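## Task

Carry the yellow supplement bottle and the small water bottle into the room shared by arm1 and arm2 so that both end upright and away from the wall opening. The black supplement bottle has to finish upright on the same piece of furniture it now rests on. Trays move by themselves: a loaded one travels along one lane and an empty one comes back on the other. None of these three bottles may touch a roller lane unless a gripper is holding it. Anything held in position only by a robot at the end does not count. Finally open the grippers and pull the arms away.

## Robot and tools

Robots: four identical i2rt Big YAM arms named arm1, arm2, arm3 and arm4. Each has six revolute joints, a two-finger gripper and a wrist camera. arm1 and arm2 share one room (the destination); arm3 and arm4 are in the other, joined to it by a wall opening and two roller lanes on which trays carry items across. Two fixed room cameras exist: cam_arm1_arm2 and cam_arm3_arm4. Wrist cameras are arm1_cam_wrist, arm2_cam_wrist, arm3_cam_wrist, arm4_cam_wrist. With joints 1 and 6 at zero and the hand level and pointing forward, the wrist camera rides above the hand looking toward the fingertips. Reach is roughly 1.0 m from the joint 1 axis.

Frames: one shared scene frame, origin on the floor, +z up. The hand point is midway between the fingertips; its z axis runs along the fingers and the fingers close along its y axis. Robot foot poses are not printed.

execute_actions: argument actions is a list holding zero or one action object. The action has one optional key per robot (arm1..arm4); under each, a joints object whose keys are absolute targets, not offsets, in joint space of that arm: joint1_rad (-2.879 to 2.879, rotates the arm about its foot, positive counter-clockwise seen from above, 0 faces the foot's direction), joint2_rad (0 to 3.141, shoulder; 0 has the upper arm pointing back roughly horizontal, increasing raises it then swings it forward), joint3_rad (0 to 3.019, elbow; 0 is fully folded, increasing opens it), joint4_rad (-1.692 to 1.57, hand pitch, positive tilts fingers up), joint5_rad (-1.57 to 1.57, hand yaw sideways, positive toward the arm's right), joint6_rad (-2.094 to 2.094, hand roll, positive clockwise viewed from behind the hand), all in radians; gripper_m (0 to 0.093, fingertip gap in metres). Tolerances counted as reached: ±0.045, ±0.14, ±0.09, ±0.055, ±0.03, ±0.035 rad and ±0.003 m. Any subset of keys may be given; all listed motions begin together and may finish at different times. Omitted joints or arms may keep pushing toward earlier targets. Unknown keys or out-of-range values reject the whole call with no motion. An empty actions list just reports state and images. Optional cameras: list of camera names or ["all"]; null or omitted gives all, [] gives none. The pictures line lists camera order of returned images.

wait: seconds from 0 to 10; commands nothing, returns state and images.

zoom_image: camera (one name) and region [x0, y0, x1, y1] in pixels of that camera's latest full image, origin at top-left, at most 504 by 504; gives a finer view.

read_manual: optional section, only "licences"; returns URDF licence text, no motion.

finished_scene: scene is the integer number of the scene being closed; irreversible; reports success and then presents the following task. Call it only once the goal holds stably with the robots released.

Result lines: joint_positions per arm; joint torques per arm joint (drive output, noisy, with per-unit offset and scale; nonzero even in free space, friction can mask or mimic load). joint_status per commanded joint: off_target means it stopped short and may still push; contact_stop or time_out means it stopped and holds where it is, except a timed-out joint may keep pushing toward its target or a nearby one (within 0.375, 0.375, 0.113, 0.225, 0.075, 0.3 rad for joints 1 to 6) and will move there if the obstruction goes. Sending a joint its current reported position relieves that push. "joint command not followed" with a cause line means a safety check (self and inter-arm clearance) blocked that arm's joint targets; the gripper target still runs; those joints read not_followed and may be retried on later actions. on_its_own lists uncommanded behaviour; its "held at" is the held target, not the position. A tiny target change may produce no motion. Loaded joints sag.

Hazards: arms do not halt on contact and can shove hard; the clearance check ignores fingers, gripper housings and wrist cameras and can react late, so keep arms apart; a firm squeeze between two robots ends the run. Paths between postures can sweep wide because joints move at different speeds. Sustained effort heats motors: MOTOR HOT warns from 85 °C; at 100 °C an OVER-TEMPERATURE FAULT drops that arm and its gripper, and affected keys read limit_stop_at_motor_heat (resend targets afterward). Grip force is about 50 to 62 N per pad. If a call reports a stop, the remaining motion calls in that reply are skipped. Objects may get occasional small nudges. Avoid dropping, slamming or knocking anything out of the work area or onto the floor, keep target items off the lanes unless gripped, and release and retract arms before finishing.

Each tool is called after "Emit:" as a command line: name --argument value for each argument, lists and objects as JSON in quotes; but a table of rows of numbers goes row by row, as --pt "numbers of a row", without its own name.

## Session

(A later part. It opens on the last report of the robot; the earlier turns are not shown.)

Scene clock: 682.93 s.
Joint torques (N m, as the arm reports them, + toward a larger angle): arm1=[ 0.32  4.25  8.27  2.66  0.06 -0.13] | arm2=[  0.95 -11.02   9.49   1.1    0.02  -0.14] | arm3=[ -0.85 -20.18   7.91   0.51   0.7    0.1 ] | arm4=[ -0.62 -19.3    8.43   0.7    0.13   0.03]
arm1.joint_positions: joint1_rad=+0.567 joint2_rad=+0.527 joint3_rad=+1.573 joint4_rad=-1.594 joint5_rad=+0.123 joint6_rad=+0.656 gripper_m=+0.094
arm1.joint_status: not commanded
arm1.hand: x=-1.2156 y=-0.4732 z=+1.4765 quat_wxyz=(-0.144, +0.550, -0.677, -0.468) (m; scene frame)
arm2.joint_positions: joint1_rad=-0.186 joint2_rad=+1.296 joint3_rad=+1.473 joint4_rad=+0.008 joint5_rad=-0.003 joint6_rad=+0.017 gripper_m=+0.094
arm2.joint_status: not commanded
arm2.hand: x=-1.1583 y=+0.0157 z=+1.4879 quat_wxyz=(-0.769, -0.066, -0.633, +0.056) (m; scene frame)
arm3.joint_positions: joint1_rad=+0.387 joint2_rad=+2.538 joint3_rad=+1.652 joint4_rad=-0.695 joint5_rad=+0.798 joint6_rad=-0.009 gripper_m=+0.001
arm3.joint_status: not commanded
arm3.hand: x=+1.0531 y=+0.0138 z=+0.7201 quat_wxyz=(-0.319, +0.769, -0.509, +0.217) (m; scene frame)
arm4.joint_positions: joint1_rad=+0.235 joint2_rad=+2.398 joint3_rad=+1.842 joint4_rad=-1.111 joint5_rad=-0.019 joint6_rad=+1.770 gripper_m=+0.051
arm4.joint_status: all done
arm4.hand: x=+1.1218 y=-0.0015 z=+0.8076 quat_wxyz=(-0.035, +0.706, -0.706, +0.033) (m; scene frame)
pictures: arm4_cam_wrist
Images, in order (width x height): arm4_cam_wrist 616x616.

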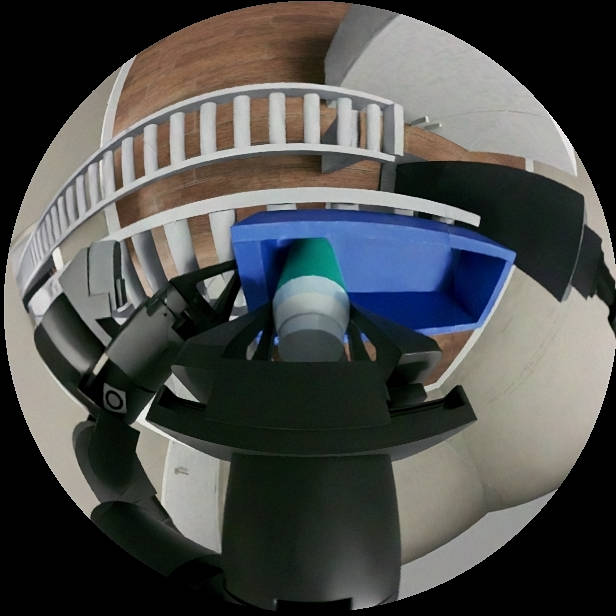

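Emit:
execute_actions --actions '[{"arm4": {"joints": {"gripper_m": 0.07}}}]' --cameras '["arm4_cam_wrist", "arm3_cam_wrist"]'

Scene clock: 689.73 s.
Joint torques (N m, as the arm reports them, + toward a larger angle): arm1=[ 0.51  4.08  8.24  2.63  0.06 -0.14] | arm2=[  0.2  -10.73   9.3    1.19   0.04  -0.1 ] | arm3=[ -0.32 -19.8    8.01   0.58   0.69   0.11] | arm4=[  0.05 -20.16   8.3    0.58   0.08   0.06]
arm1.joint_positions: joint1_rad=+0.567 joint2_rad=+0.527 joint3_rad=+1.573 joint4_rad=-1.594 joint5_rad=+0.123 joint6_rad=+0.656 gripper_m=+0.094
arm1.joint_status: not commanded
arm1.hand: x=-1.2156 y=-0.4732 z=+1.4765 quat_wxyz=(-0.144, +0.550, -0.677, -0.468) (m; scene frame)
arm2.joint_positions: joint1_rad=-0.186 joint2_rad=+1.296 joint3_rad=+1.473 joint4_rad=+0.008 joint5_rad=-0.003 joint6_rad=+0.017 gripper_m=+0.094
arm2.joint_status: not commanded
arm2.hand: x=-1.1583 y=+0.0157 z=+1.4879 quat_wxyz=(-0.769, -0.066, -0.633, +0.056) (m; scene frame)
arm3.joint_positions: joint1_rad=+0.388 joint2_rad=+2.538 joint3_rad=+1.652 joint4_rad=-0.695 joint5_rad=+0.798 joint6_rad=-0.009 gripper_m=+0.001
arm3.joint_status: not commanded
arm3.hand: x=+1.0523 y=+0.0137 z=+0.7201 quat_wxyz=(-0.319, +0.770, -0.509, +0.216) (m; scene frame)
arm4.joint_positions: joint1_rad=+0.235 joint2_rad=+2.398 joint3_rad=+1.842 joint4_rad=-1.111 joint5_rad=-0.019 joint6_rad=+1.770 gripper_m=+0.070
arm4.joint_status: all done
arm4.hand: x=+1.1218 y=-0.0015 z=+0.8076 quat_wxyz=(-0.035, +0.706, -0.706, +0.033) (m; scene frame)
pictures: arm3_cam_wrist, arm4_cam_wrist
Images, in order (width x height): arm3_cam_wrist 616x616, arm4_cam_wrist 616x616.

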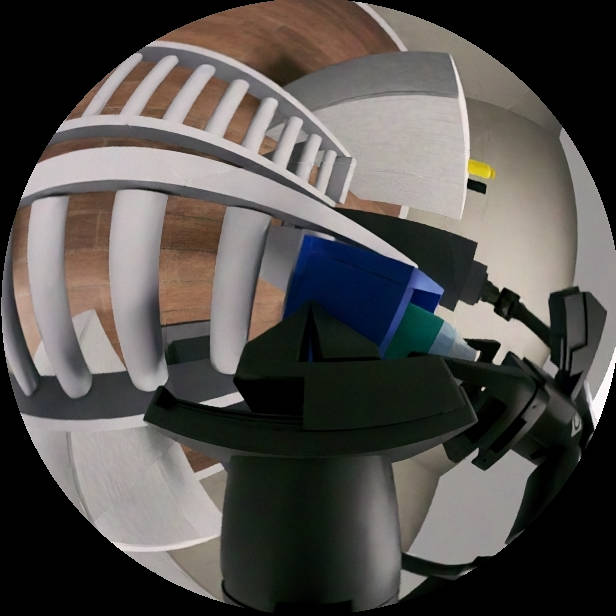

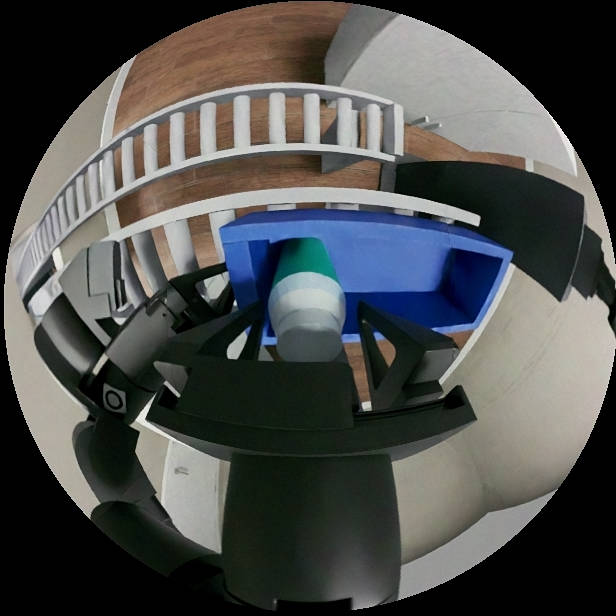

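Emit:
execute_actions --actions '[{"arm4": {"joints": {"joint2_rad": 2.12}}}]' --cameras '["cam_arm3_arm4"]'

Emit:
execute_actions --actions '[{"arm4": {"joints": {"joint1_rad": -1.546, "joint2_rad": 1.82, "joint3_rad": 1.335, "joint4_rad": -1.07, "joint5_rad": 0.0, "joint6_rad": 0.0, "gripper_m": 0.093}}}]' --cameras '["arm3_cam_wrist", "arm4_cam_wrist", "cam_arm3_arm4"]'

Scene clock: 718.93 s.
Joint torques (N m, as the arm reports them, + toward a larger angle): arm1=[ 0.31  4.15  8.26  2.64  0.06 -0.14] | arm2=[  0.29 -11.92   9.31   1.25   0.02  -0.2 ] | arm3=[ -0.41 -19.49   7.97   0.61   0.69   0.17] | arm4=[ -0.43 -18.66   8.57   1.26   0.12   0.02]
arm1.joint_positions: joint1_rad=+0.567 joint2_rad=+0.527 joint3_rad=+1.573 joint4_rad=-1.594 joint5_rad=+0.123 joint6_rad=+0.656 gripper_m=+0.094
arm1.joint_status: not commanded
arm1.hand: x=-1.2156 y=-0.4732 z=+1.4765 quat_wxyz=(-0.144, +0.550, -0.677, -0.468) (m; scene frame)
arm2.joint_positions: joint1_rad=-0.186 joint2_rad=+1.296 joint3_rad=+1.473 joint4_rad=+0.008 joint5_rad=-0.003 joint6_rad=+0.017 gripper_m=+0.094
arm2.joint_status: not commanded
arm2.hand: x=-1.1583 y=+0.0157 z=+1.4879 quat_wxyz=(-0.769, -0.066, -0.633, +0.056) (m; scene frame)
arm3.joint_positions: joint1_rad=+0.389 joint2_rad=+2.538 joint3_rad=+1.652 joint4_rad=-0.695 joint5_rad=+0.798 joint6_rad=-0.009 gripper_m=+0.001
arm3.joint_status: not commanded
arm3.hand: x=+1.0521 y=+0.0137 z=+0.7201 quat_wxyz=(-0.319, +0.770, -0.509, +0.216) (m; scene frame)
arm4.joint_positions: joint1_rad=+0.235 joint2_rad=+2.113 joint3_rad=+1.856 joint4_rad=-1.111 joint5_rad=-0.019 joint6_rad=+1.770 gripper_m=+0.070
arm4.joint_status: all done
arm4.hand: x=+1.0762 y=-0.0113 z=+0.9990 quat_wxyz=(+0.090, +0.705, -0.702, -0.050) (m; scene frame)
pictures: cam_arm3_arm4
Images, in order (width x height): cam_arm3_arm4 504x504.

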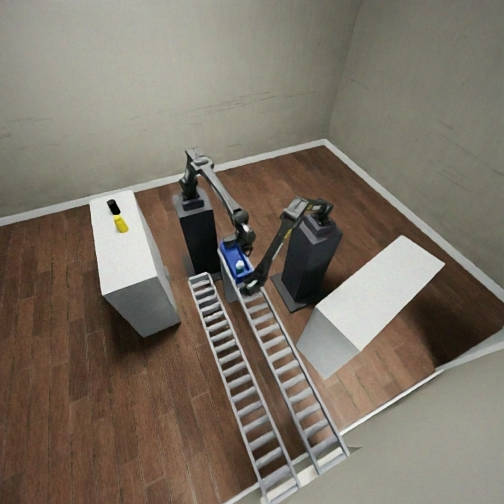

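Scene clock: 721.20 s.
Joint torques (N m, as the arm reports them, + toward a larger angle): arm1=[ 0.36  4.15  8.26  2.66  0.06 -0.14] | arm2=[  0.34 -11.19   9.4    1.34   0.01  -0.15] | arm3=[ -0.91 -19.73   8.     0.52   0.7    0.11] | arm4=[  0.99 -15.08   7.     0.68   0.03  -0.18]
arm1.joint_positions: joint1_rad=+0.567 joint2_rad=+0.527 joint3_rad=+1.573 joint4_rad=-1.594 joint5_rad=+0.123 joint6_rad=+0.656 gripper_m=+0.094
arm1.joint_status: not commanded
arm1.hand: x=-1.2156 y=-0.4732 z=+1.4765 quat_wxyz=(-0.144, +0.550, -0.677, -0.468) (m; scene frame)
arm2.joint_positions: joint1_rad=-0.186 joint2_rad=+1.296 joint3_rad=+1.473 joint4_rad=+0.008 joint5_rad=-0.003 joint6_rad=+0.017 gripper_m=+0.094
arm2.joint_status: not commanded
arm2.hand: x=-1.1583 y=+0.0157 z=+1.4879 quat_wxyz=(-0.769, -0.066, -0.633, +0.056) (m; scene frame)
arm3.joint_positions: joint1_rad=+0.389 joint2_rad=+2.538 joint3_rad=+1.652 joint4_rad=-0.695 joint5_rad=+0.798 joint6_rad=-0.009 gripper_m=+0.001
arm3.joint_status: not commanded
arm3.hand: x=+1.0521 y=+0.0137 z=+0.7201 quat_wxyz=(-0.319, +0.770, -0.509, +0.216) (m; scene frame)
arm4.joint_positions: joint1_rad=-1.552 joint2_rad=+1.827 joint3_rad=+1.340 joint4_rad=-1.077 joint5_rad=+0.001 joint6_rad=+0.011 gripper_m=+0.093
arm4.joint_status: all done
arm4.hand: x=+1.7642 y=+0.6524 z=+0.9718 quat_wxyz=(-0.002, +0.698, -0.716, -0.004) (m; scene frame)
pictures: arm3_cam_wrist, arm4_cam_wrist, cam_arm3_arm4
Images, in order (width x height): arm3_cam_wrist 616x616, arm4_cam_wrist 616x616, cam_arm3_arm4 504x504.

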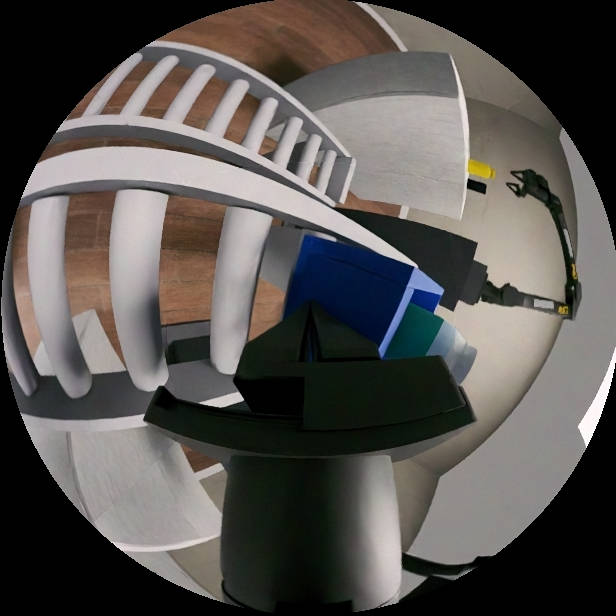

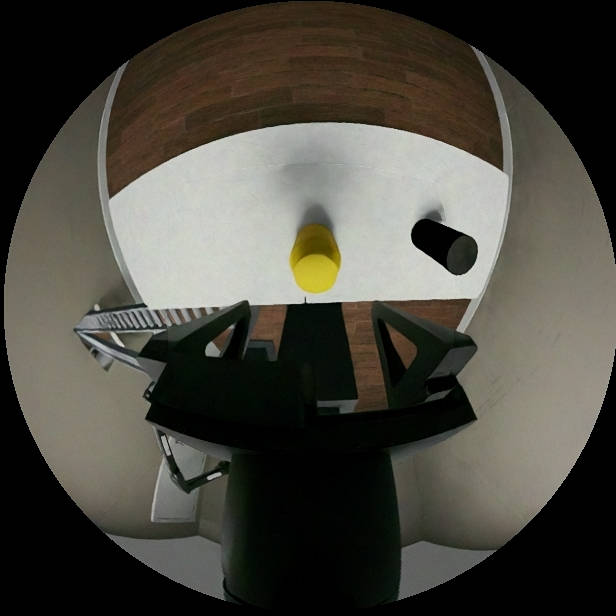

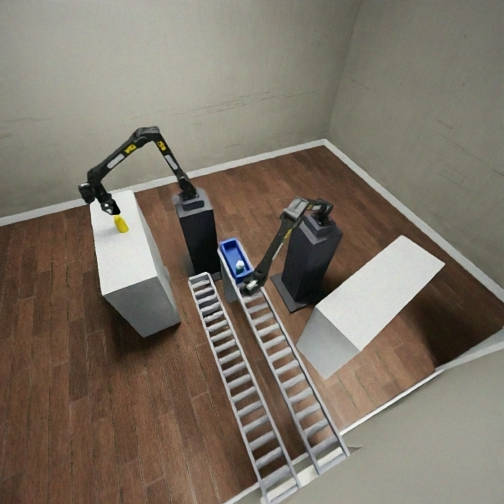

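Emit:
zoom_image --camera "arm4_cam_wrist" --region '[250, 200, 380, 320]'

Emit:
zoom_image --camera "arm3_cam_wrist" --region '[455, 140, 555, 220]'

Region (250, 200, 380, 320) of arm4_cam_wrist's 616x616 image, scaled by 3.877, with more detail than that image has; it fills the top 465 rows of this view, and the rest is white.

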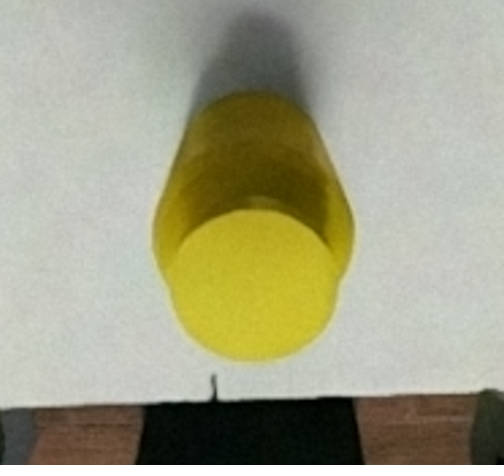

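Region (455, 140, 555, 220) of arm3_cam_wrist's 616x616 image, scaled by 5.040, with more detail than that image has; it fills the top 403 rows of this view, and the rest is white.

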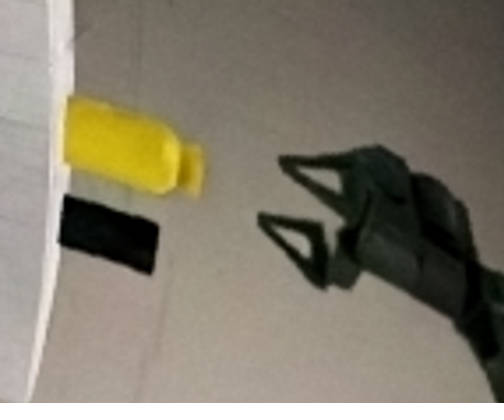

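Emit:
execute_actions --actions '[{"arm4": {"joints": {"joint1_rad": -1.56, "joint2_rad": 1.982, "joint3_rad": 1.255, "joint4_rad": -0.81}}}]' --cameras '["arm3_cam_wrist", "arm4_cam_wrist"]'

Emit:
zoom_image --camera "arm3_cam_wrist" --region '[455, 140, 555, 220]'

Scene clock: 739.87 s.
Joint torques (N m, as the arm reports them, + toward a larger angle): arm1=[ 0.38  4.11  8.24  2.67  0.06 -0.14] | arm2=[  0.63 -10.78   9.34   1.3    0.    -0.18] | arm3=[ -0.83 -19.86   7.95   0.48   0.75   0.13] | arm4=[ -0.51 -15.55   7.16   1.22   0.06  -0.18]
arm1.joint_positions: joint1_rad=+0.567 joint2_rad=+0.527 joint3_rad=+1.573 joint4_rad=-1.594 joint5_rad=+0.123 joint6_rad=+0.656 gripper_m=+0.094
arm1.joint_status: not commanded
arm1.hand: x=-1.2156 y=-0.4732 z=+1.4765 quat_wxyz=(-0.144, +0.550, -0.677, -0.468) (m; scene frame)
arm2.joint_positions: joint1_rad=-0.186 joint2_rad=+1.296 joint3_rad=+1.473 joint4_rad=+0.008 joint5_rad=-0.003 joint6_rad=+0.017 gripper_m=+0.094
arm2.joint_status: not commanded
arm2.hand: x=-1.1583 y=+0.0157 z=+1.4879 quat_wxyz=(-0.769, -0.066, -0.633, +0.056) (m; scene frame)
arm3.joint_positions: joint1_rad=+0.389 joint2_rad=+2.538 joint3_rad=+1.652 joint4_rad=-0.695 joint5_rad=+0.798 joint6_rad=-0.009 gripper_m=+0.001
arm3.joint_status: not commanded
arm3.hand: x=+1.0521 y=+0.0137 z=+0.7201 quat_wxyz=(-0.319, +0.770, -0.509, +0.216) (m; scene frame)
arm4.joint_positions: joint1_rad=-1.552 joint2_rad=+1.987 joint3_rad=+1.243 joint4_rad=-0.827 joint5_rad=+0.001 joint6_rad=+0.011 gripper_m=+0.093
arm4.joint_status: all done
arm4.hand: x=+1.7642 y=+0.6480 z=+0.8617 quat_wxyz=(+0.000, +0.698, -0.716, -0.001) (m; scene frame)
pictures: arm3_cam_wrist, arm4_cam_wrist
Images, in order (width x height): arm3_cam_wrist 616x616, arm4_cam_wrist 616x616.

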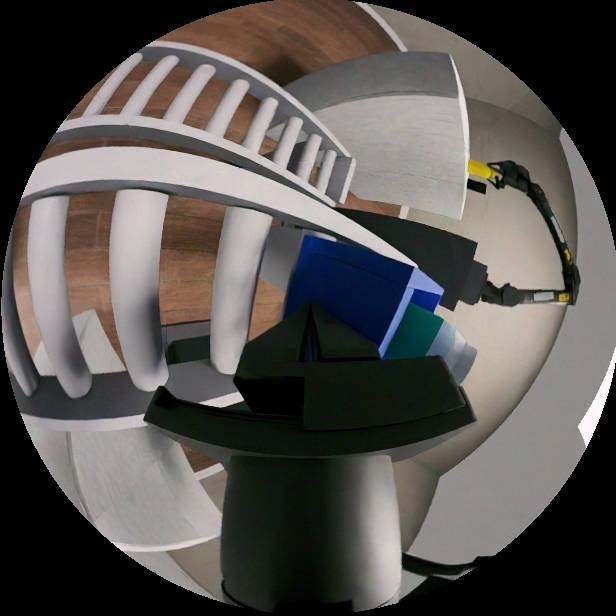

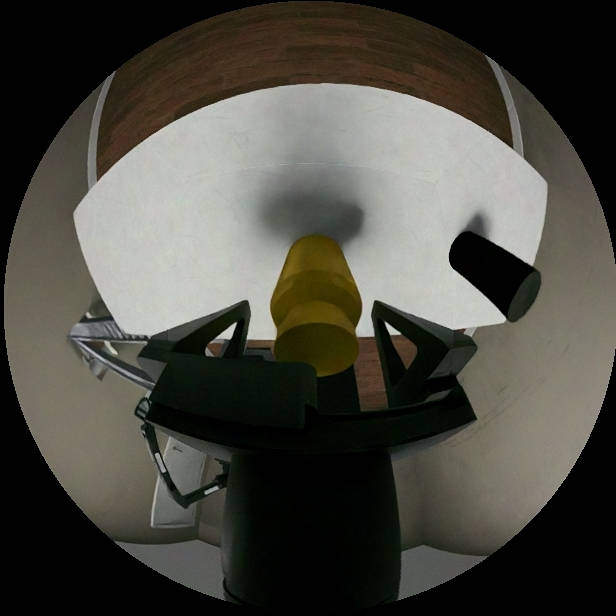

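Region (455, 140, 555, 220) of arm3_cam_wrist's 616x616 image, scaled by 5.040, with more detail than that image has; it fills the top 403 rows of this view, and the rest is white.

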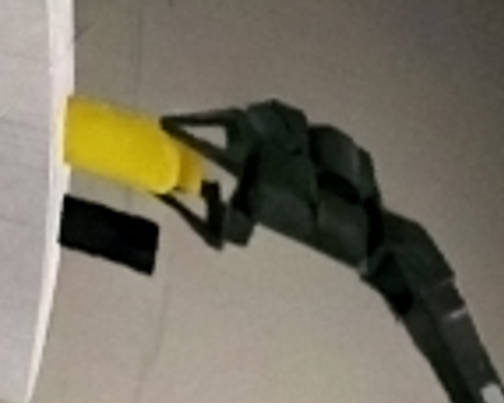

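Emit:
zoom_image --camera "arm4_cam_wrist" --region '[220, 220, 400, 400]'

Region (220, 220, 400, 400) of arm4_cam_wrist's 616x616 image, scaled by 2.800, with more detail than that image has.

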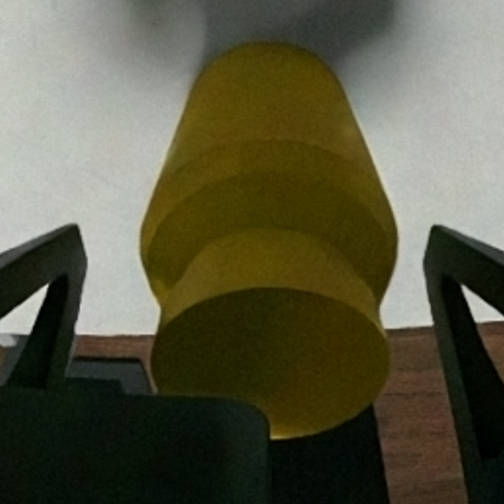

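Emit:
execute_actions --actions '[{"arm4": {"joints": {"joint2_rad": 2.014}}}]' --cameras '[]'

Emit:
execute_actions --actions '[{"arm4": {"joints": {"gripper_m": 0.0}}}]' --cameras '["arm4_cam_wrist"]'

Scene clock: 754.33 s.
Joint torques (N m, as the arm reports them, + toward a larger angle): arm1=[ 0.21  4.21  8.23  2.66  0.06 -0.13] | arm2=[  0.74 -10.46   9.3    1.28  -0.01  -0.14] | arm3=[ -0.38 -19.69   8.12   0.4    0.69   0.09] | arm4=[ -1.21 -13.38   6.77   1.08   0.04  -0.16]
arm1.joint_positions: joint1_rad=+0.567 joint2_rad=+0.527 joint3_rad=+1.573 joint4_rad=-1.594 joint5_rad=+0.123 joint6_rad=+0.656 gripper_m=+0.094
arm1.joint_status: not commanded
arm1.hand: x=-1.2156 y=-0.4732 z=+1.4765 quat_wxyz=(-0.144, +0.550, -0.677, -0.468) (m; scene frame)
arm2.joint_positions: joint1_rad=-0.186 joint2_rad=+1.296 joint3_rad=+1.473 joint4_rad=+0.008 joint5_rad=-0.003 joint6_rad=+0.017 gripper_m=+0.094
arm2.joint_status: not commanded
arm2.hand: x=-1.1583 y=+0.0157 z=+1.4879 quat_wxyz=(-0.769, -0.066, -0.633, +0.056) (m; scene frame)
arm3.joint_positions: joint1_rad=+0.389 joint2_rad=+2.538 joint3_rad=+1.652 joint4_rad=-0.695 joint5_rad=+0.798 joint6_rad=-0.009 gripper_m=+0.001
arm3.joint_status: not commanded
arm3.hand: x=+1.0521 y=+0.0137 z=+0.7201 quat_wxyz=(-0.319, +0.770, -0.509, +0.216) (m; scene frame)
arm4.joint_positions: joint1_rad=-1.552 joint2_rad=+1.993 joint3_rad=+1.243 joint4_rad=-0.827 joint5_rad=+0.001 joint6_rad=+0.011 gripper_m=+0.093
arm4.joint_status: all done
arm4.hand: x=+1.7642 y=+0.6468 z=+0.8585 quat_wxyz=(+0.002, +0.698, -0.716, +0.001) (m; scene frame)
pictures: none
No camera images: the call's "cameras" was empty. Leave "cameras" out to get every camera's image.

Scene clock: 755.03 s.
Joint torques (N m, as the arm reports them, + toward a larger angle): arm1=[ 0.33  4.12  8.24  2.66  0.07 -0.14] | arm2=[  0.24 -10.79   9.41   1.37   0.02  -0.19] | arm3=[ -1.04 -20.13   7.78   0.58   0.71   0.12] | arm4=[ -0.52 -13.61   7.01   1.     0.02  -0.12]
arm1.joint_positions: joint1_rad=+0.567 joint2_rad=+0.527 joint3_rad=+1.573 joint4_rad=-1.594 joint5_rad=+0.123 joint6_rad=+0.656 gripper_m=+0.094
arm1.joint_status: not commanded
arm1.hand: x=-1.2156 y=-0.4732 z=+1.4765 quat_wxyz=(-0.144, +0.550, -0.677, -0.468) (m; scene frame)
arm2.joint_positions: joint1_rad=-0.186 joint2_rad=+1.296 joint3_rad=+1.473 joint4_rad=+0.008 joint5_rad=-0.003 joint6_rad=+0.017 gripper_m=+0.094
arm2.joint_status: not commanded
arm2.hand: x=-1.1583 y=+0.0157 z=+1.4879 quat_wxyz=(-0.769, -0.066, -0.633, +0.056) (m; scene frame)
arm3.joint_positions: joint1_rad=+0.389 joint2_rad=+2.538 joint3_rad=+1.652 joint4_rad=-0.695 joint5_rad=+0.798 joint6_rad=-0.009 gripper_m=+0.001
arm3.joint_status: not commanded
arm3.hand: x=+1.0521 y=+0.0137 z=+0.7201 quat_wxyz=(-0.319, +0.770, -0.509, +0.216) (m; scene frame)
arm4.joint_positions: joint1_rad=-1.553 joint2_rad=+1.993 joint3_rad=+1.243 joint4_rad=-0.826 joint5_rad=+0.001 joint6_rad=+0.010 gripper_m=+0.064
arm4.joint_status: gripper_m off_target (ended at +0.064, target +0.000)
arm4.hand: x=+1.7645 y=+0.6471 z=+0.8585 quat_wxyz=(+0.002, +0.698, -0.716, +0.000) (m; scene frame)
pictures: arm4_cam_wrist
Images, in order (width x height): arm4_cam_wrist 616x616.

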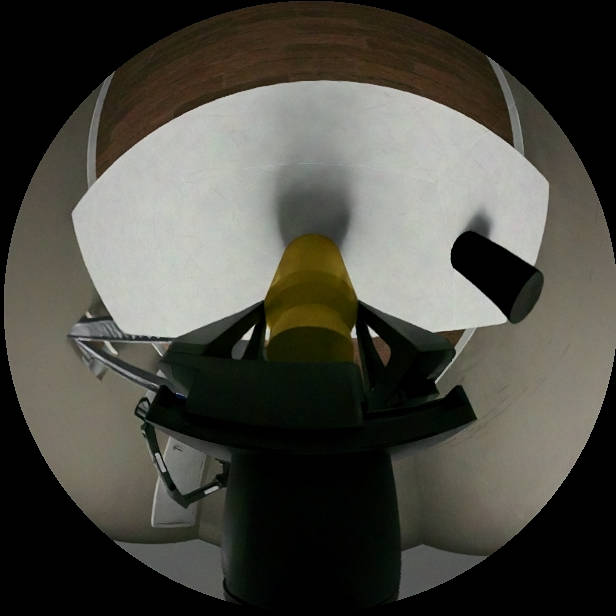

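Emit:
execute_actions --actions '[{"arm4": {"joints": {"joint1_rad": 0.258, "joint2_rad": 1.95, "joint3_rad": 1.63, "joint4_rad": -1.156, "joint5_rad": -0.02, "joint6_rad": 0.23}}}]' --cameras '["cam_arm3_arm4"]'

Emit:
execute_actions --actions '[{"arm4": {"joints": {"joint2_rad": 2.112}}}]' --cameras '["arm3_cam_wrist", "arm4_cam_wrist", "cam_arm3_arm4"]'

Scene clock: 781.27 s.
Joint torques (N m, as the arm reports them, + toward a larger angle): arm1=[ 0.33  4.15  8.23  2.68  0.06 -0.14] | arm2=[ -0.17 -10.7    9.32   1.3    0.03  -0.17] | arm3=[ -1.12 -20.21   8.1    0.45   0.65   0.11] | arm4=[ -0.15 -17.83   8.59   0.12   0.11   0.08]
arm1.joint_positions: joint1_rad=+0.567 joint2_rad=+0.527 joint3_rad=+1.573 joint4_rad=-1.594 joint5_rad=+0.123 joint6_rad=+0.656 gripper_m=+0.094
arm1.joint_status: not commanded
arm1.hand: x=-1.2156 y=-0.4732 z=+1.4765 quat_wxyz=(-0.144, +0.550, -0.677, -0.468) (m; scene frame)
arm2.joint_positions: joint1_rad=-0.186 joint2_rad=+1.296 joint3_rad=+1.473 joint4_rad=+0.008 joint5_rad=-0.003 joint6_rad=+0.017 gripper_m=+0.094
arm2.joint_status: not commanded
arm2.hand: x=-1.1583 y=+0.0157 z=+1.4879 quat_wxyz=(-0.769, -0.066, -0.633, +0.056) (m; scene frame)
arm3.joint_positions: joint1_rad=+0.389 joint2_rad=+2.538 joint3_rad=+1.652 joint4_rad=-0.695 joint5_rad=+0.798 joint6_rad=-0.009 gripper_m=+0.001
arm3.joint_status: not commanded
arm3.hand: x=+1.0521 y=+0.0137 z=+0.7201 quat_wxyz=(-0.319, +0.770, -0.509, +0.216) (m; scene frame)
arm4.joint_positions: joint1_rad=+0.261 joint2_rad=+1.957 joint3_rad=+1.621 joint4_rad=-1.140 joint5_rad=-0.021 joint6_rad=+0.219 gripper_m=+0.064
arm4.joint_status: all done
arm4.hand: x=+1.1609 y=-0.0109 z=+1.0027 quat_wxyz=(+0.020, +0.999, +0.004, -0.046) (m; scene frame)
pictures: cam_arm3_arm4
Images, in order (width x height): cam_arm3_arm4 504x504.

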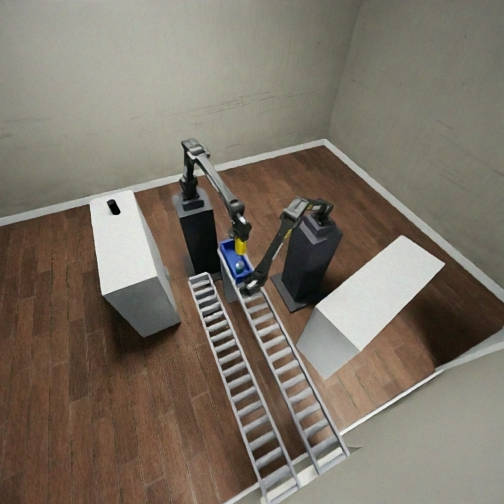

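Scene clock: 782.47 s.
Joint torques (N m, as the arm reports them, + toward a larger angle): arm1=[ 0.36  4.11  8.25  2.65  0.07 -0.13] | arm2=[  1.11 -10.67   9.19   1.31   0.03  -0.16] | arm3=[ -0.84 -19.15   8.02   0.57   0.73   0.16] | arm4=[ -0.47 -19.85   8.6   -0.13   0.12   0.03]
arm1.joint_positions: joint1_rad=+0.567 joint2_rad=+0.527 joint3_rad=+1.573 joint4_rad=-1.594 joint5_rad=+0.123 joint6_rad=+0.656 gripper_m=+0.094
arm1.joint_status: not commanded
arm1.hand: x=-1.2156 y=-0.4732 z=+1.4765 quat_wxyz=(-0.144, +0.550, -0.677, -0.468) (m; scene frame)
arm2.joint_positions: joint1_rad=-0.186 joint2_rad=+1.296 joint3_rad=+1.473 joint4_rad=+0.008 joint5_rad=-0.003 joint6_rad=+0.017 gripper_m=+0.094
arm2.joint_status: not commanded
arm2.hand: x=-1.1583 y=+0.0157 z=+1.4879 quat_wxyz=(-0.769, -0.066, -0.633, +0.056) (m; scene frame)
arm3.joint_positions: joint1_rad=+0.389 joint2_rad=+2.538 joint3_rad=+1.652 joint4_rad=-0.695 joint5_rad=+0.798 joint6_rad=-0.009 gripper_m=+0.001
arm3.joint_status: not commanded
arm3.hand: x=+1.0521 y=+0.0137 z=+0.7201 quat_wxyz=(-0.319, +0.770, -0.509, +0.216) (m; scene frame)
arm4.joint_positions: joint1_rad=+0.261 joint2_rad=+2.130 joint3_rad=+1.607 joint4_rad=-1.141 joint5_rad=-0.021 joint6_rad=+0.219 gripper_m=+0.064
arm4.joint_status: all done
arm4.hand: x=+1.1832 y=-0.0055 z=+0.8971 quat_wxyz=(-0.001, +0.999, +0.003, +0.047) (m; scene frame)
pictures: arm3_cam_wrist, arm4_cam_wrist, cam_arm3_arm4
Images, in order (width x height): arm3_cam_wrist 616x616, arm4_cam_wrist 616x616, cam_arm3_arm4 504x504.

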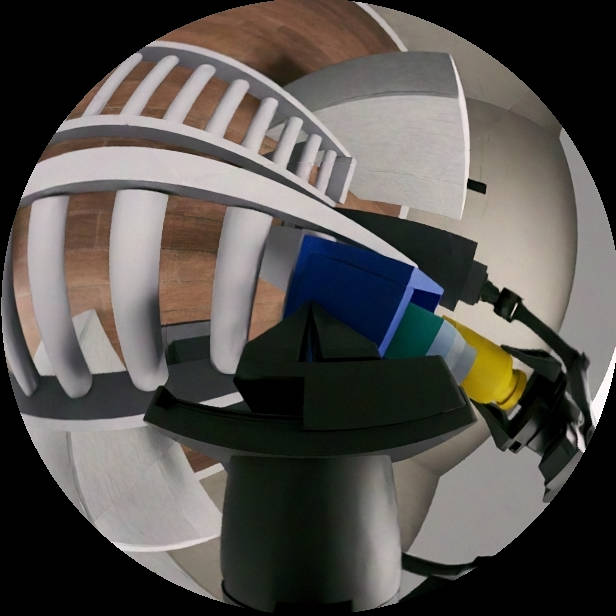

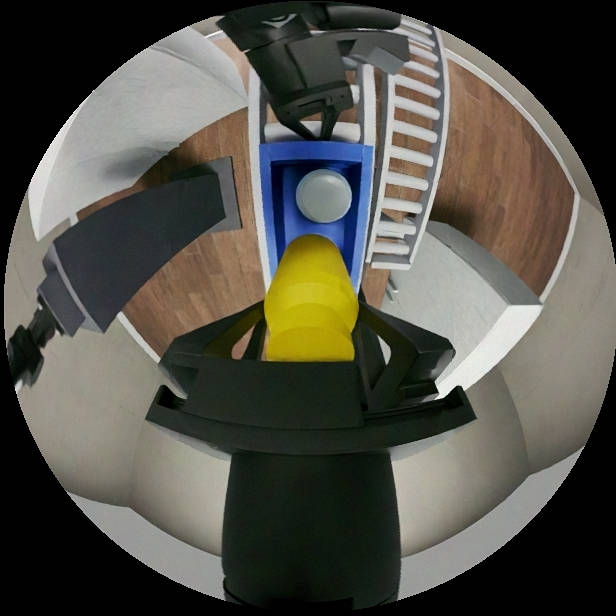

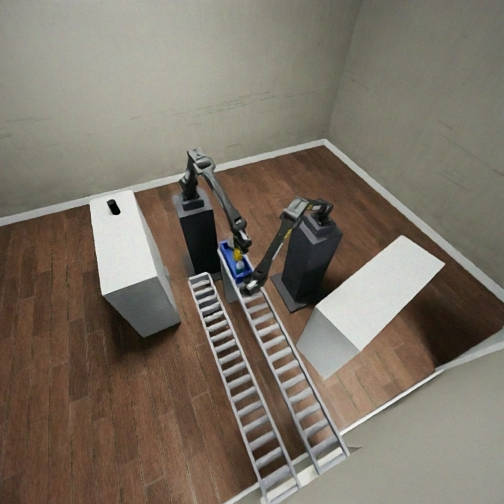

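Emit:
execute_actions --actions '[]'

Scene clock: 811.57 s.
Joint torques (N m, as the arm reports them, + toward a larger angle): arm1=[ 0.3   4.06  8.28  2.66  0.06 -0.14] | arm2=[  0.42 -10.99   9.48   1.11   0.06  -0.17] | arm3=[ -1.22 -20.06   8.04   0.31   0.7    0.09] | arm4=[ -0.66 -19.55   8.78  -0.16   0.11   0.08]
arm1.joint_positions: joint1_rad=+0.567 joint2_rad=+0.527 joint3_rad=+1.573 joint4_rad=-1.594 joint5_rad=+0.123 joint6_rad=+0.656 gripper_m=+0.094
arm1.joint_status: not commanded
arm1.hand: x=-1.2156 y=-0.4732 z=+1.4765 quat_wxyz=(-0.144, +0.550, -0.677, -0.468) (m; scene frame)
arm2.joint_positions: joint1_rad=-0.186 joint2_rad=+1.296 joint3_rad=+1.473 joint4_rad=+0.008 joint5_rad=-0.003 joint6_rad=+0.017 gripper_m=+0.094
arm2.joint_status: not commanded
arm2.hand: x=-1.1583 y=+0.0157 z=+1.4879 quat_wxyz=(-0.769, -0.066, -0.633, +0.056) (m; scene frame)
arm3.joint_positions: joint1_rad=+0.389 joint2_rad=+2.538 joint3_rad=+1.652 joint4_rad=-0.695 joint5_rad=+0.798 joint6_rad=-0.009 gripper_m=+0.001
arm3.joint_status: not commanded
arm3.hand: x=+1.0521 y=+0.0137 z=+0.7201 quat_wxyz=(-0.319, +0.770, -0.509, +0.216) (m; scene frame)
arm4.joint_positions: joint1_rad=+0.261 joint2_rad=+2.130 joint3_rad=+1.607 joint4_rad=-1.141 joint5_rad=-0.021 joint6_rad=+0.219 gripper_m=+0.064
arm4.joint_status: all done
arm4.hand: x=+1.1832 y=-0.0055 z=+0.8971 quat_wxyz=(-0.001, +0.999, +0.003, +0.047) (m; scene frame)
pictures: arm1_cam_wrist, arm2_cam_wrist, arm3_cam_wrist, arm4_cam_wrist, cam_arm1_arm2, cam_arm3_arm4
Images, in order (width x height): arm1_cam_wrist 616x616, arm2_cam_wrist 616x616, arm3_cam_wrist 616x616, arm4_cam_wrist 616x616, cam_arm1_arm2 504x504, cam_arm3_arm4 504x504.

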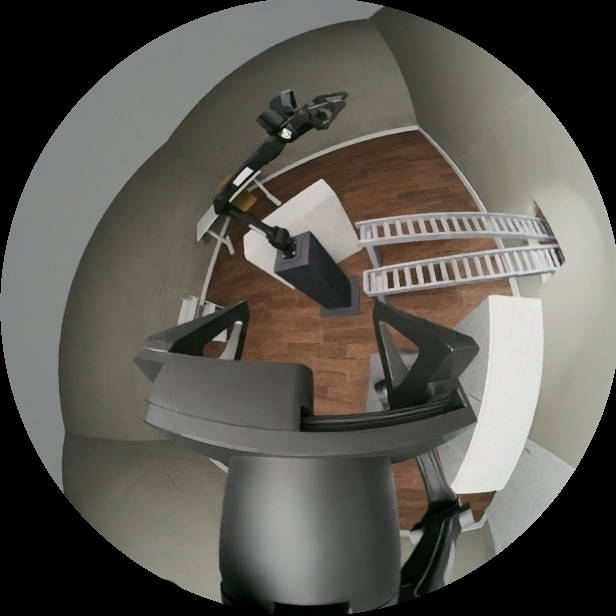

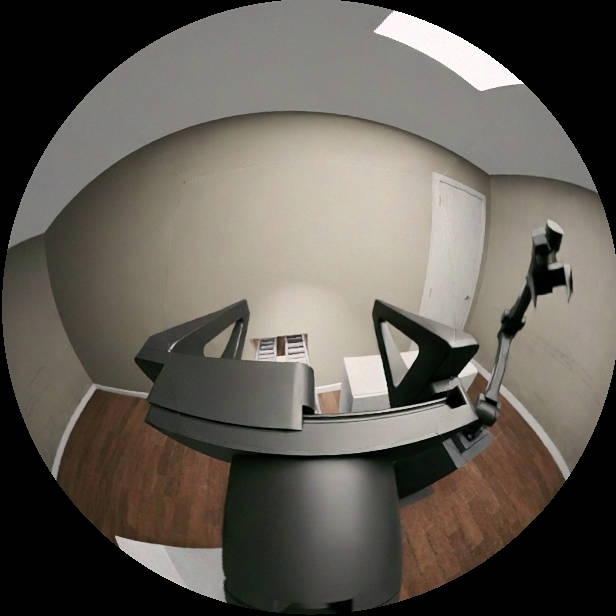

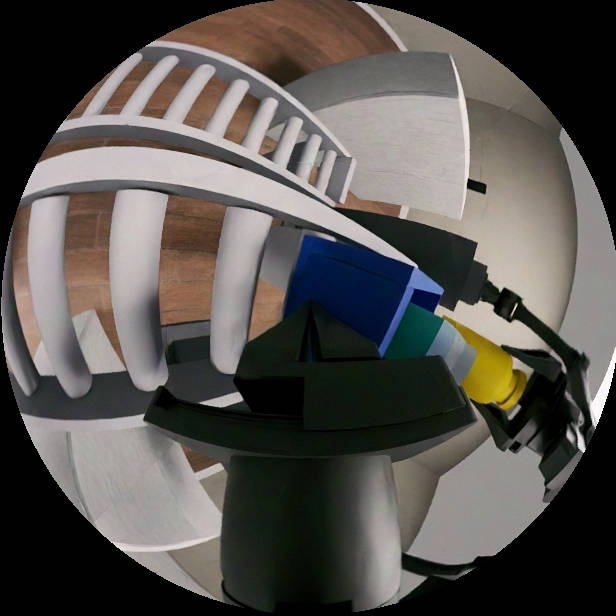

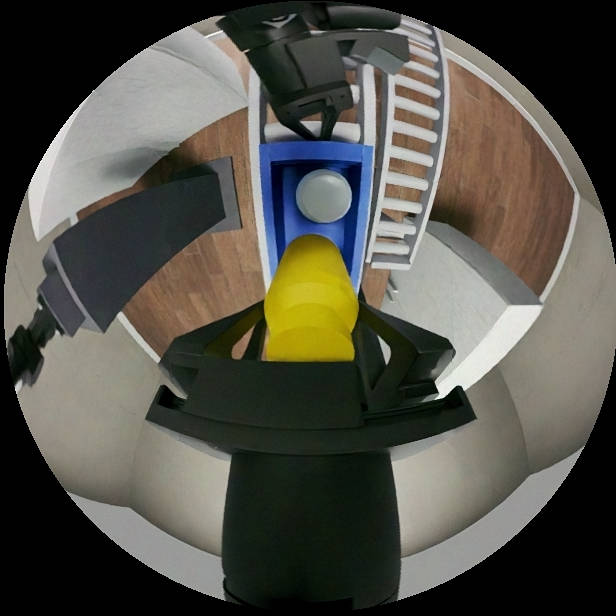

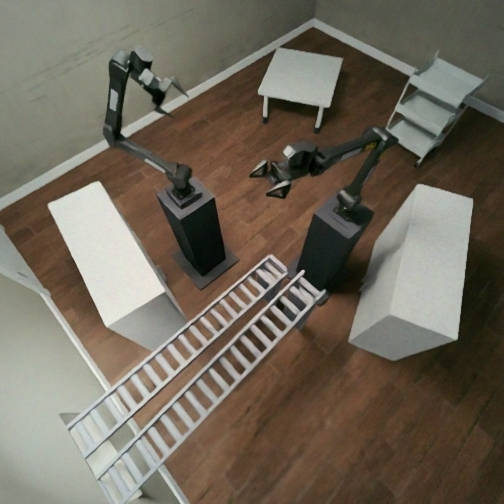

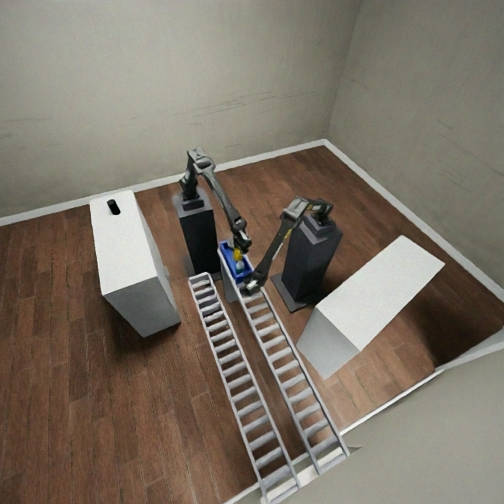

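Emit:
execute_actions --actions '[{"arm4": {"joints": {"joint1_rad": 0.245, "joint2_rad": 2.235, "joint4_rad": -1.095}}}]' --cameras '["arm4_cam_wrist", "arm3_cam_wrist"]'

Scene clock: 859.60 s.
Joint torques (N m, as the arm reports them, + toward a larger angle): arm1=[ 0.27  4.1   8.27  2.63  0.06 -0.14] | arm2=[ -0.01 -11.04   9.47   1.26  -0.02  -0.15] | arm3=[ -0.61 -19.35   8.18   0.26   0.74   0.07] | arm4=[ -0.7  -20.24   7.95   0.76   0.12   0.02]
arm1.joint_positions: joint1_rad=+0.567 joint2_rad=+0.527 joint3_rad=+1.573 joint4_rad=-1.594 joint5_rad=+0.123 joint6_rad=+0.656 gripper_m=+0.094
arm1.joint_status: not commanded
arm1.hand: x=-1.2156 y=-0.4732 z=+1.4765 quat_wxyz=(-0.144, +0.550, -0.677, -0.468) (m; scene frame)
arm2.joint_positions: joint1_rad=-0.186 joint2_rad=+1.296 joint3_rad=+1.473 joint4_rad=+0.008 joint5_rad=-0.003 joint6_rad=+0.017 gripper_m=+0.094
arm2.joint_status: not commanded
arm2.hand: x=-1.1583 y=+0.0157 z=+1.4879 quat_wxyz=(-0.769, -0.066, -0.633, +0.056) (m; scene frame)
arm3.joint_positions: joint1_rad=+0.389 joint2_rad=+2.538 joint3_rad=+1.652 joint4_rad=-0.695 joint5_rad=+0.798 joint6_rad=-0.009 gripper_m=+0.001
arm3.joint_status: not commanded
arm3.hand: x=+1.0521 y=+0.0137 z=+0.7201 quat_wxyz=(-0.319, +0.770, -0.509, +0.216) (m; scene frame)
arm4.joint_positions: joint1_rad=+0.249 joint2_rad=+2.253 joint3_rad=+1.607 joint4_rad=-1.107 joint5_rad=-0.021 joint6_rad=+0.219 gripper_m=+0.064
arm4.joint_status: all done
arm4.hand: x=+1.1955 y=+0.0045 z=+0.8273 quat_wxyz=(-0.010, +0.996, -0.003, +0.089) (m; scene frame)
pictures: arm3_cam_wrist, arm4_cam_wrist
Images, in order (width x height): arm3_cam_wrist 616x616, arm4_cam_wrist 616x616.

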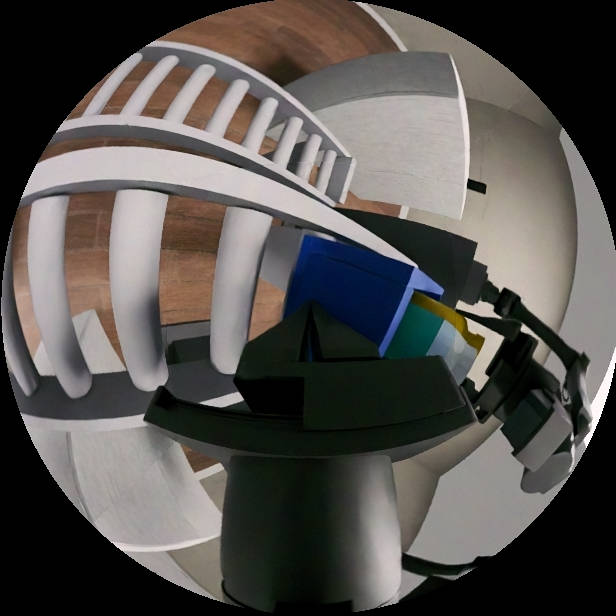

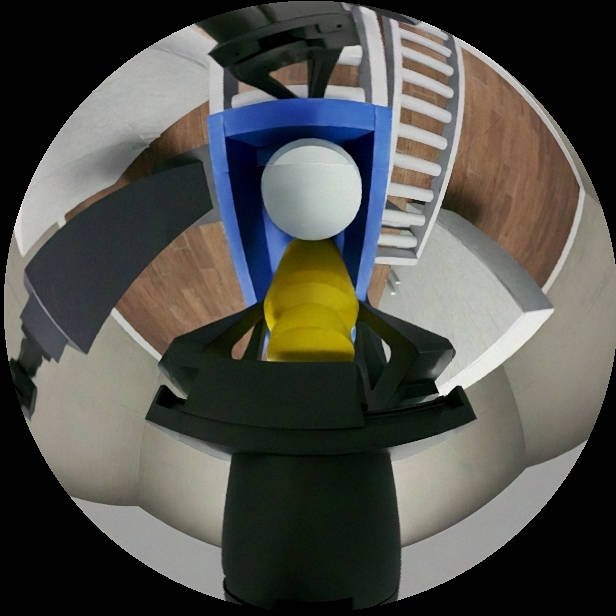

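Emit:
execute_actions --actions '[{"arm4": {"joints": {"joint4_rad": -1.018}}}]' --cameras '["arm4_cam_wrist", "arm3_cam_wrist"]'

Scene clock: 874.67 s.
Joint torques (N m, as the arm reports them, + toward a larger angle): arm1=[ 0.47  4.23  8.23  2.69  0.06 -0.13] | arm2=[  0.48 -10.95   9.28   1.16   0.04  -0.15] | arm3=[ -1.24 -20.65   8.1    0.57   0.68   0.1 ] | arm4=[ -0.45 -20.14   8.31   0.68   0.11   0.03]
arm1.joint_positions: joint1_rad=+0.567 joint2_rad=+0.527 joint3_rad=+1.573 joint4_rad=-1.594 joint5_rad=+0.123 joint6_rad=+0.656 gripper_m=+0.094
arm1.joint_status: not commanded
arm1.hand: x=-1.2156 y=-0.4732 z=+1.4765 quat_wxyz=(-0.144, +0.550, -0.677, -0.468) (m; scene frame)
arm2.joint_positions: joint1_rad=-0.186 joint2_rad=+1.296 joint3_rad=+1.473 joint4_rad=+0.008 joint5_rad=-0.003 joint6_rad=+0.017 gripper_m=+0.094
arm2.joint_status: not commanded
arm2.hand: x=-1.1583 y=+0.0157 z=+1.4879 quat_wxyz=(-0.769, -0.066, -0.633, +0.056) (m; scene frame)
arm3.joint_positions: joint1_rad=+0.389 joint2_rad=+2.538 joint3_rad=+1.652 joint4_rad=-0.695 joint5_rad=+0.798 joint6_rad=-0.009 gripper_m=+0.001
arm3.joint_status: not commanded
arm3.hand: x=+1.0521 y=+0.0137 z=+0.7201 quat_wxyz=(-0.319, +0.770, -0.509, +0.216) (m; scene frame)
arm4.joint_positions: joint1_rad=+0.249 joint2_rad=+2.253 joint3_rad=+1.607 joint4_rad=-1.033 joint5_rad=-0.021 joint6_rad=+0.219 gripper_m=+0.064
arm4.joint_status: all done
arm4.hand: x=+1.1778 y=+0.0007 z=+0.8247 quat_wxyz=(-0.002, +0.999, -0.003, +0.053) (m; scene frame)
pictures: arm3_cam_wrist, arm4_cam_wrist
Images, in order (width x height): arm3_cam_wrist 616x616, arm4_cam_wrist 616x616.

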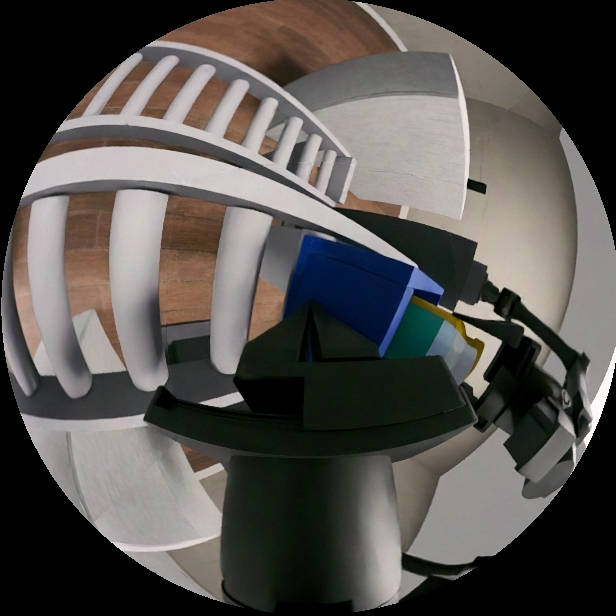

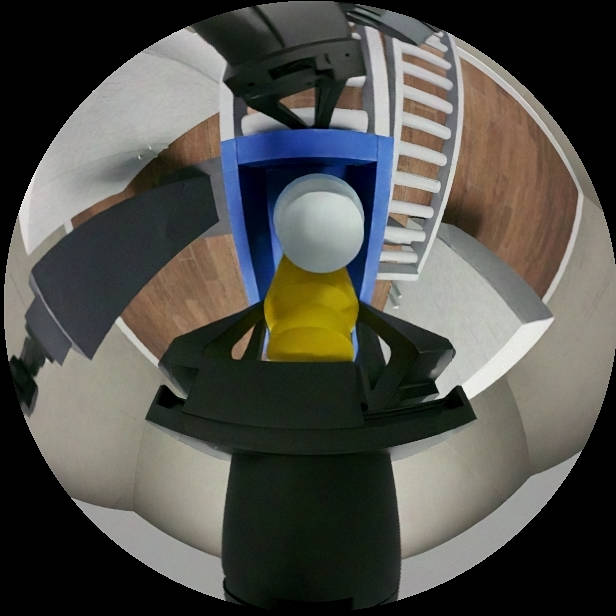

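Emit:
execute_actions --actions '[{"arm4": {"joints": {"joint2_rad": 2.278, "joint4_rad": -0.98}}}]' --cameras '["arm4_cam_wrist", "arm3_cam_wrist"]'

Scene clock: 880.33 s.
Joint torques (N m, as the arm reports them, + toward a larger angle): arm1=[ 0.4   4.05  8.26  2.64  0.06 -0.14] | arm2=[  0.22 -10.9    9.33   1.3   -0.01  -0.14] | arm3=[ -0.61 -20.27   7.92   0.35   0.71   0.11] | arm4=[ -0.32 -18.72   7.93   1.09   0.11   0.06]
arm1.joint_positions: joint1_rad=+0.567 joint2_rad=+0.527 joint3_rad=+1.573 joint4_rad=-1.594 joint5_rad=+0.123 joint6_rad=+0.656 gripper_m=+0.094
arm1.joint_status: not commanded
arm1.hand: x=-1.2156 y=-0.4732 z=+1.4765 quat_wxyz=(-0.144, +0.550, -0.677, -0.468) (m; scene frame)
arm2.joint_positions: joint1_rad=-0.186 joint2_rad=+1.296 joint3_rad=+1.473 joint4_rad=+0.008 joint5_rad=-0.003 joint6_rad=+0.017 gripper_m=+0.094
arm2.joint_status: not commanded
arm2.hand: x=-1.1583 y=+0.0157 z=+1.4879 quat_wxyz=(-0.769, -0.066, -0.633, +0.056) (m; scene frame)
arm3.joint_positions: joint1_rad=+0.389 joint2_rad=+2.538 joint3_rad=+1.652 joint4_rad=-0.695 joint5_rad=+0.798 joint6_rad=-0.009 gripper_m=+0.001
arm3.joint_status: not commanded
arm3.hand: x=+1.0519 y=+0.0136 z=+0.7201 quat_wxyz=(-0.320, +0.770, -0.509, +0.216) (m; scene frame)
arm4.joint_positions: joint1_rad=+0.249 joint2_rad=+2.270 joint3_rad=+1.607 joint4_rad=-0.996 joint5_rad=-0.021 joint6_rad=+0.220 gripper_m=+0.064
arm4.joint_status: all done
arm4.hand: x=+1.1727 y=-0.0004 z=+0.8140 quat_wxyz=(+0.000, +0.999, -0.003, +0.044) (m; scene frame)
pictures: arm3_cam_wrist, arm4_cam_wrist
Images, in order (width x height): arm3_cam_wrist 616x616, arm4_cam_wrist 616x616.

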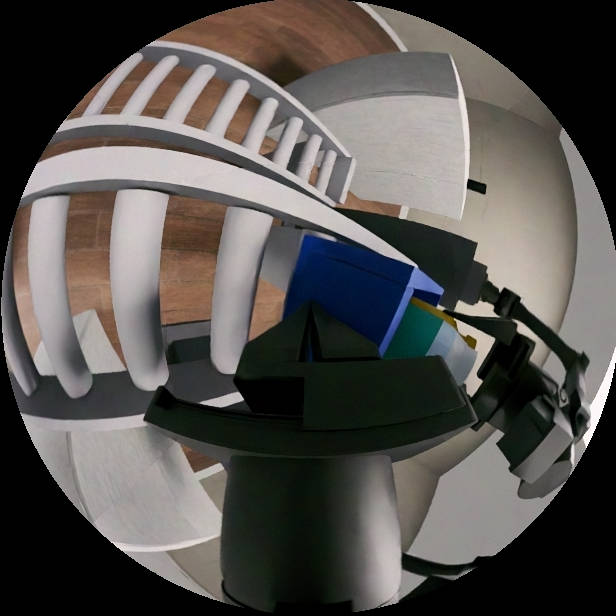

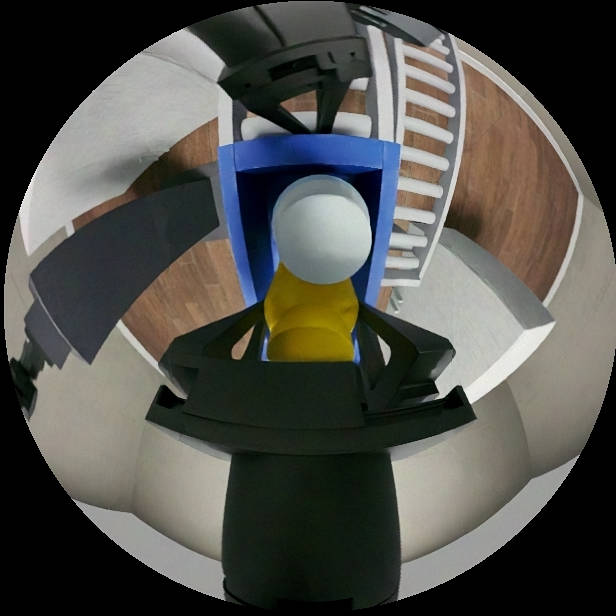

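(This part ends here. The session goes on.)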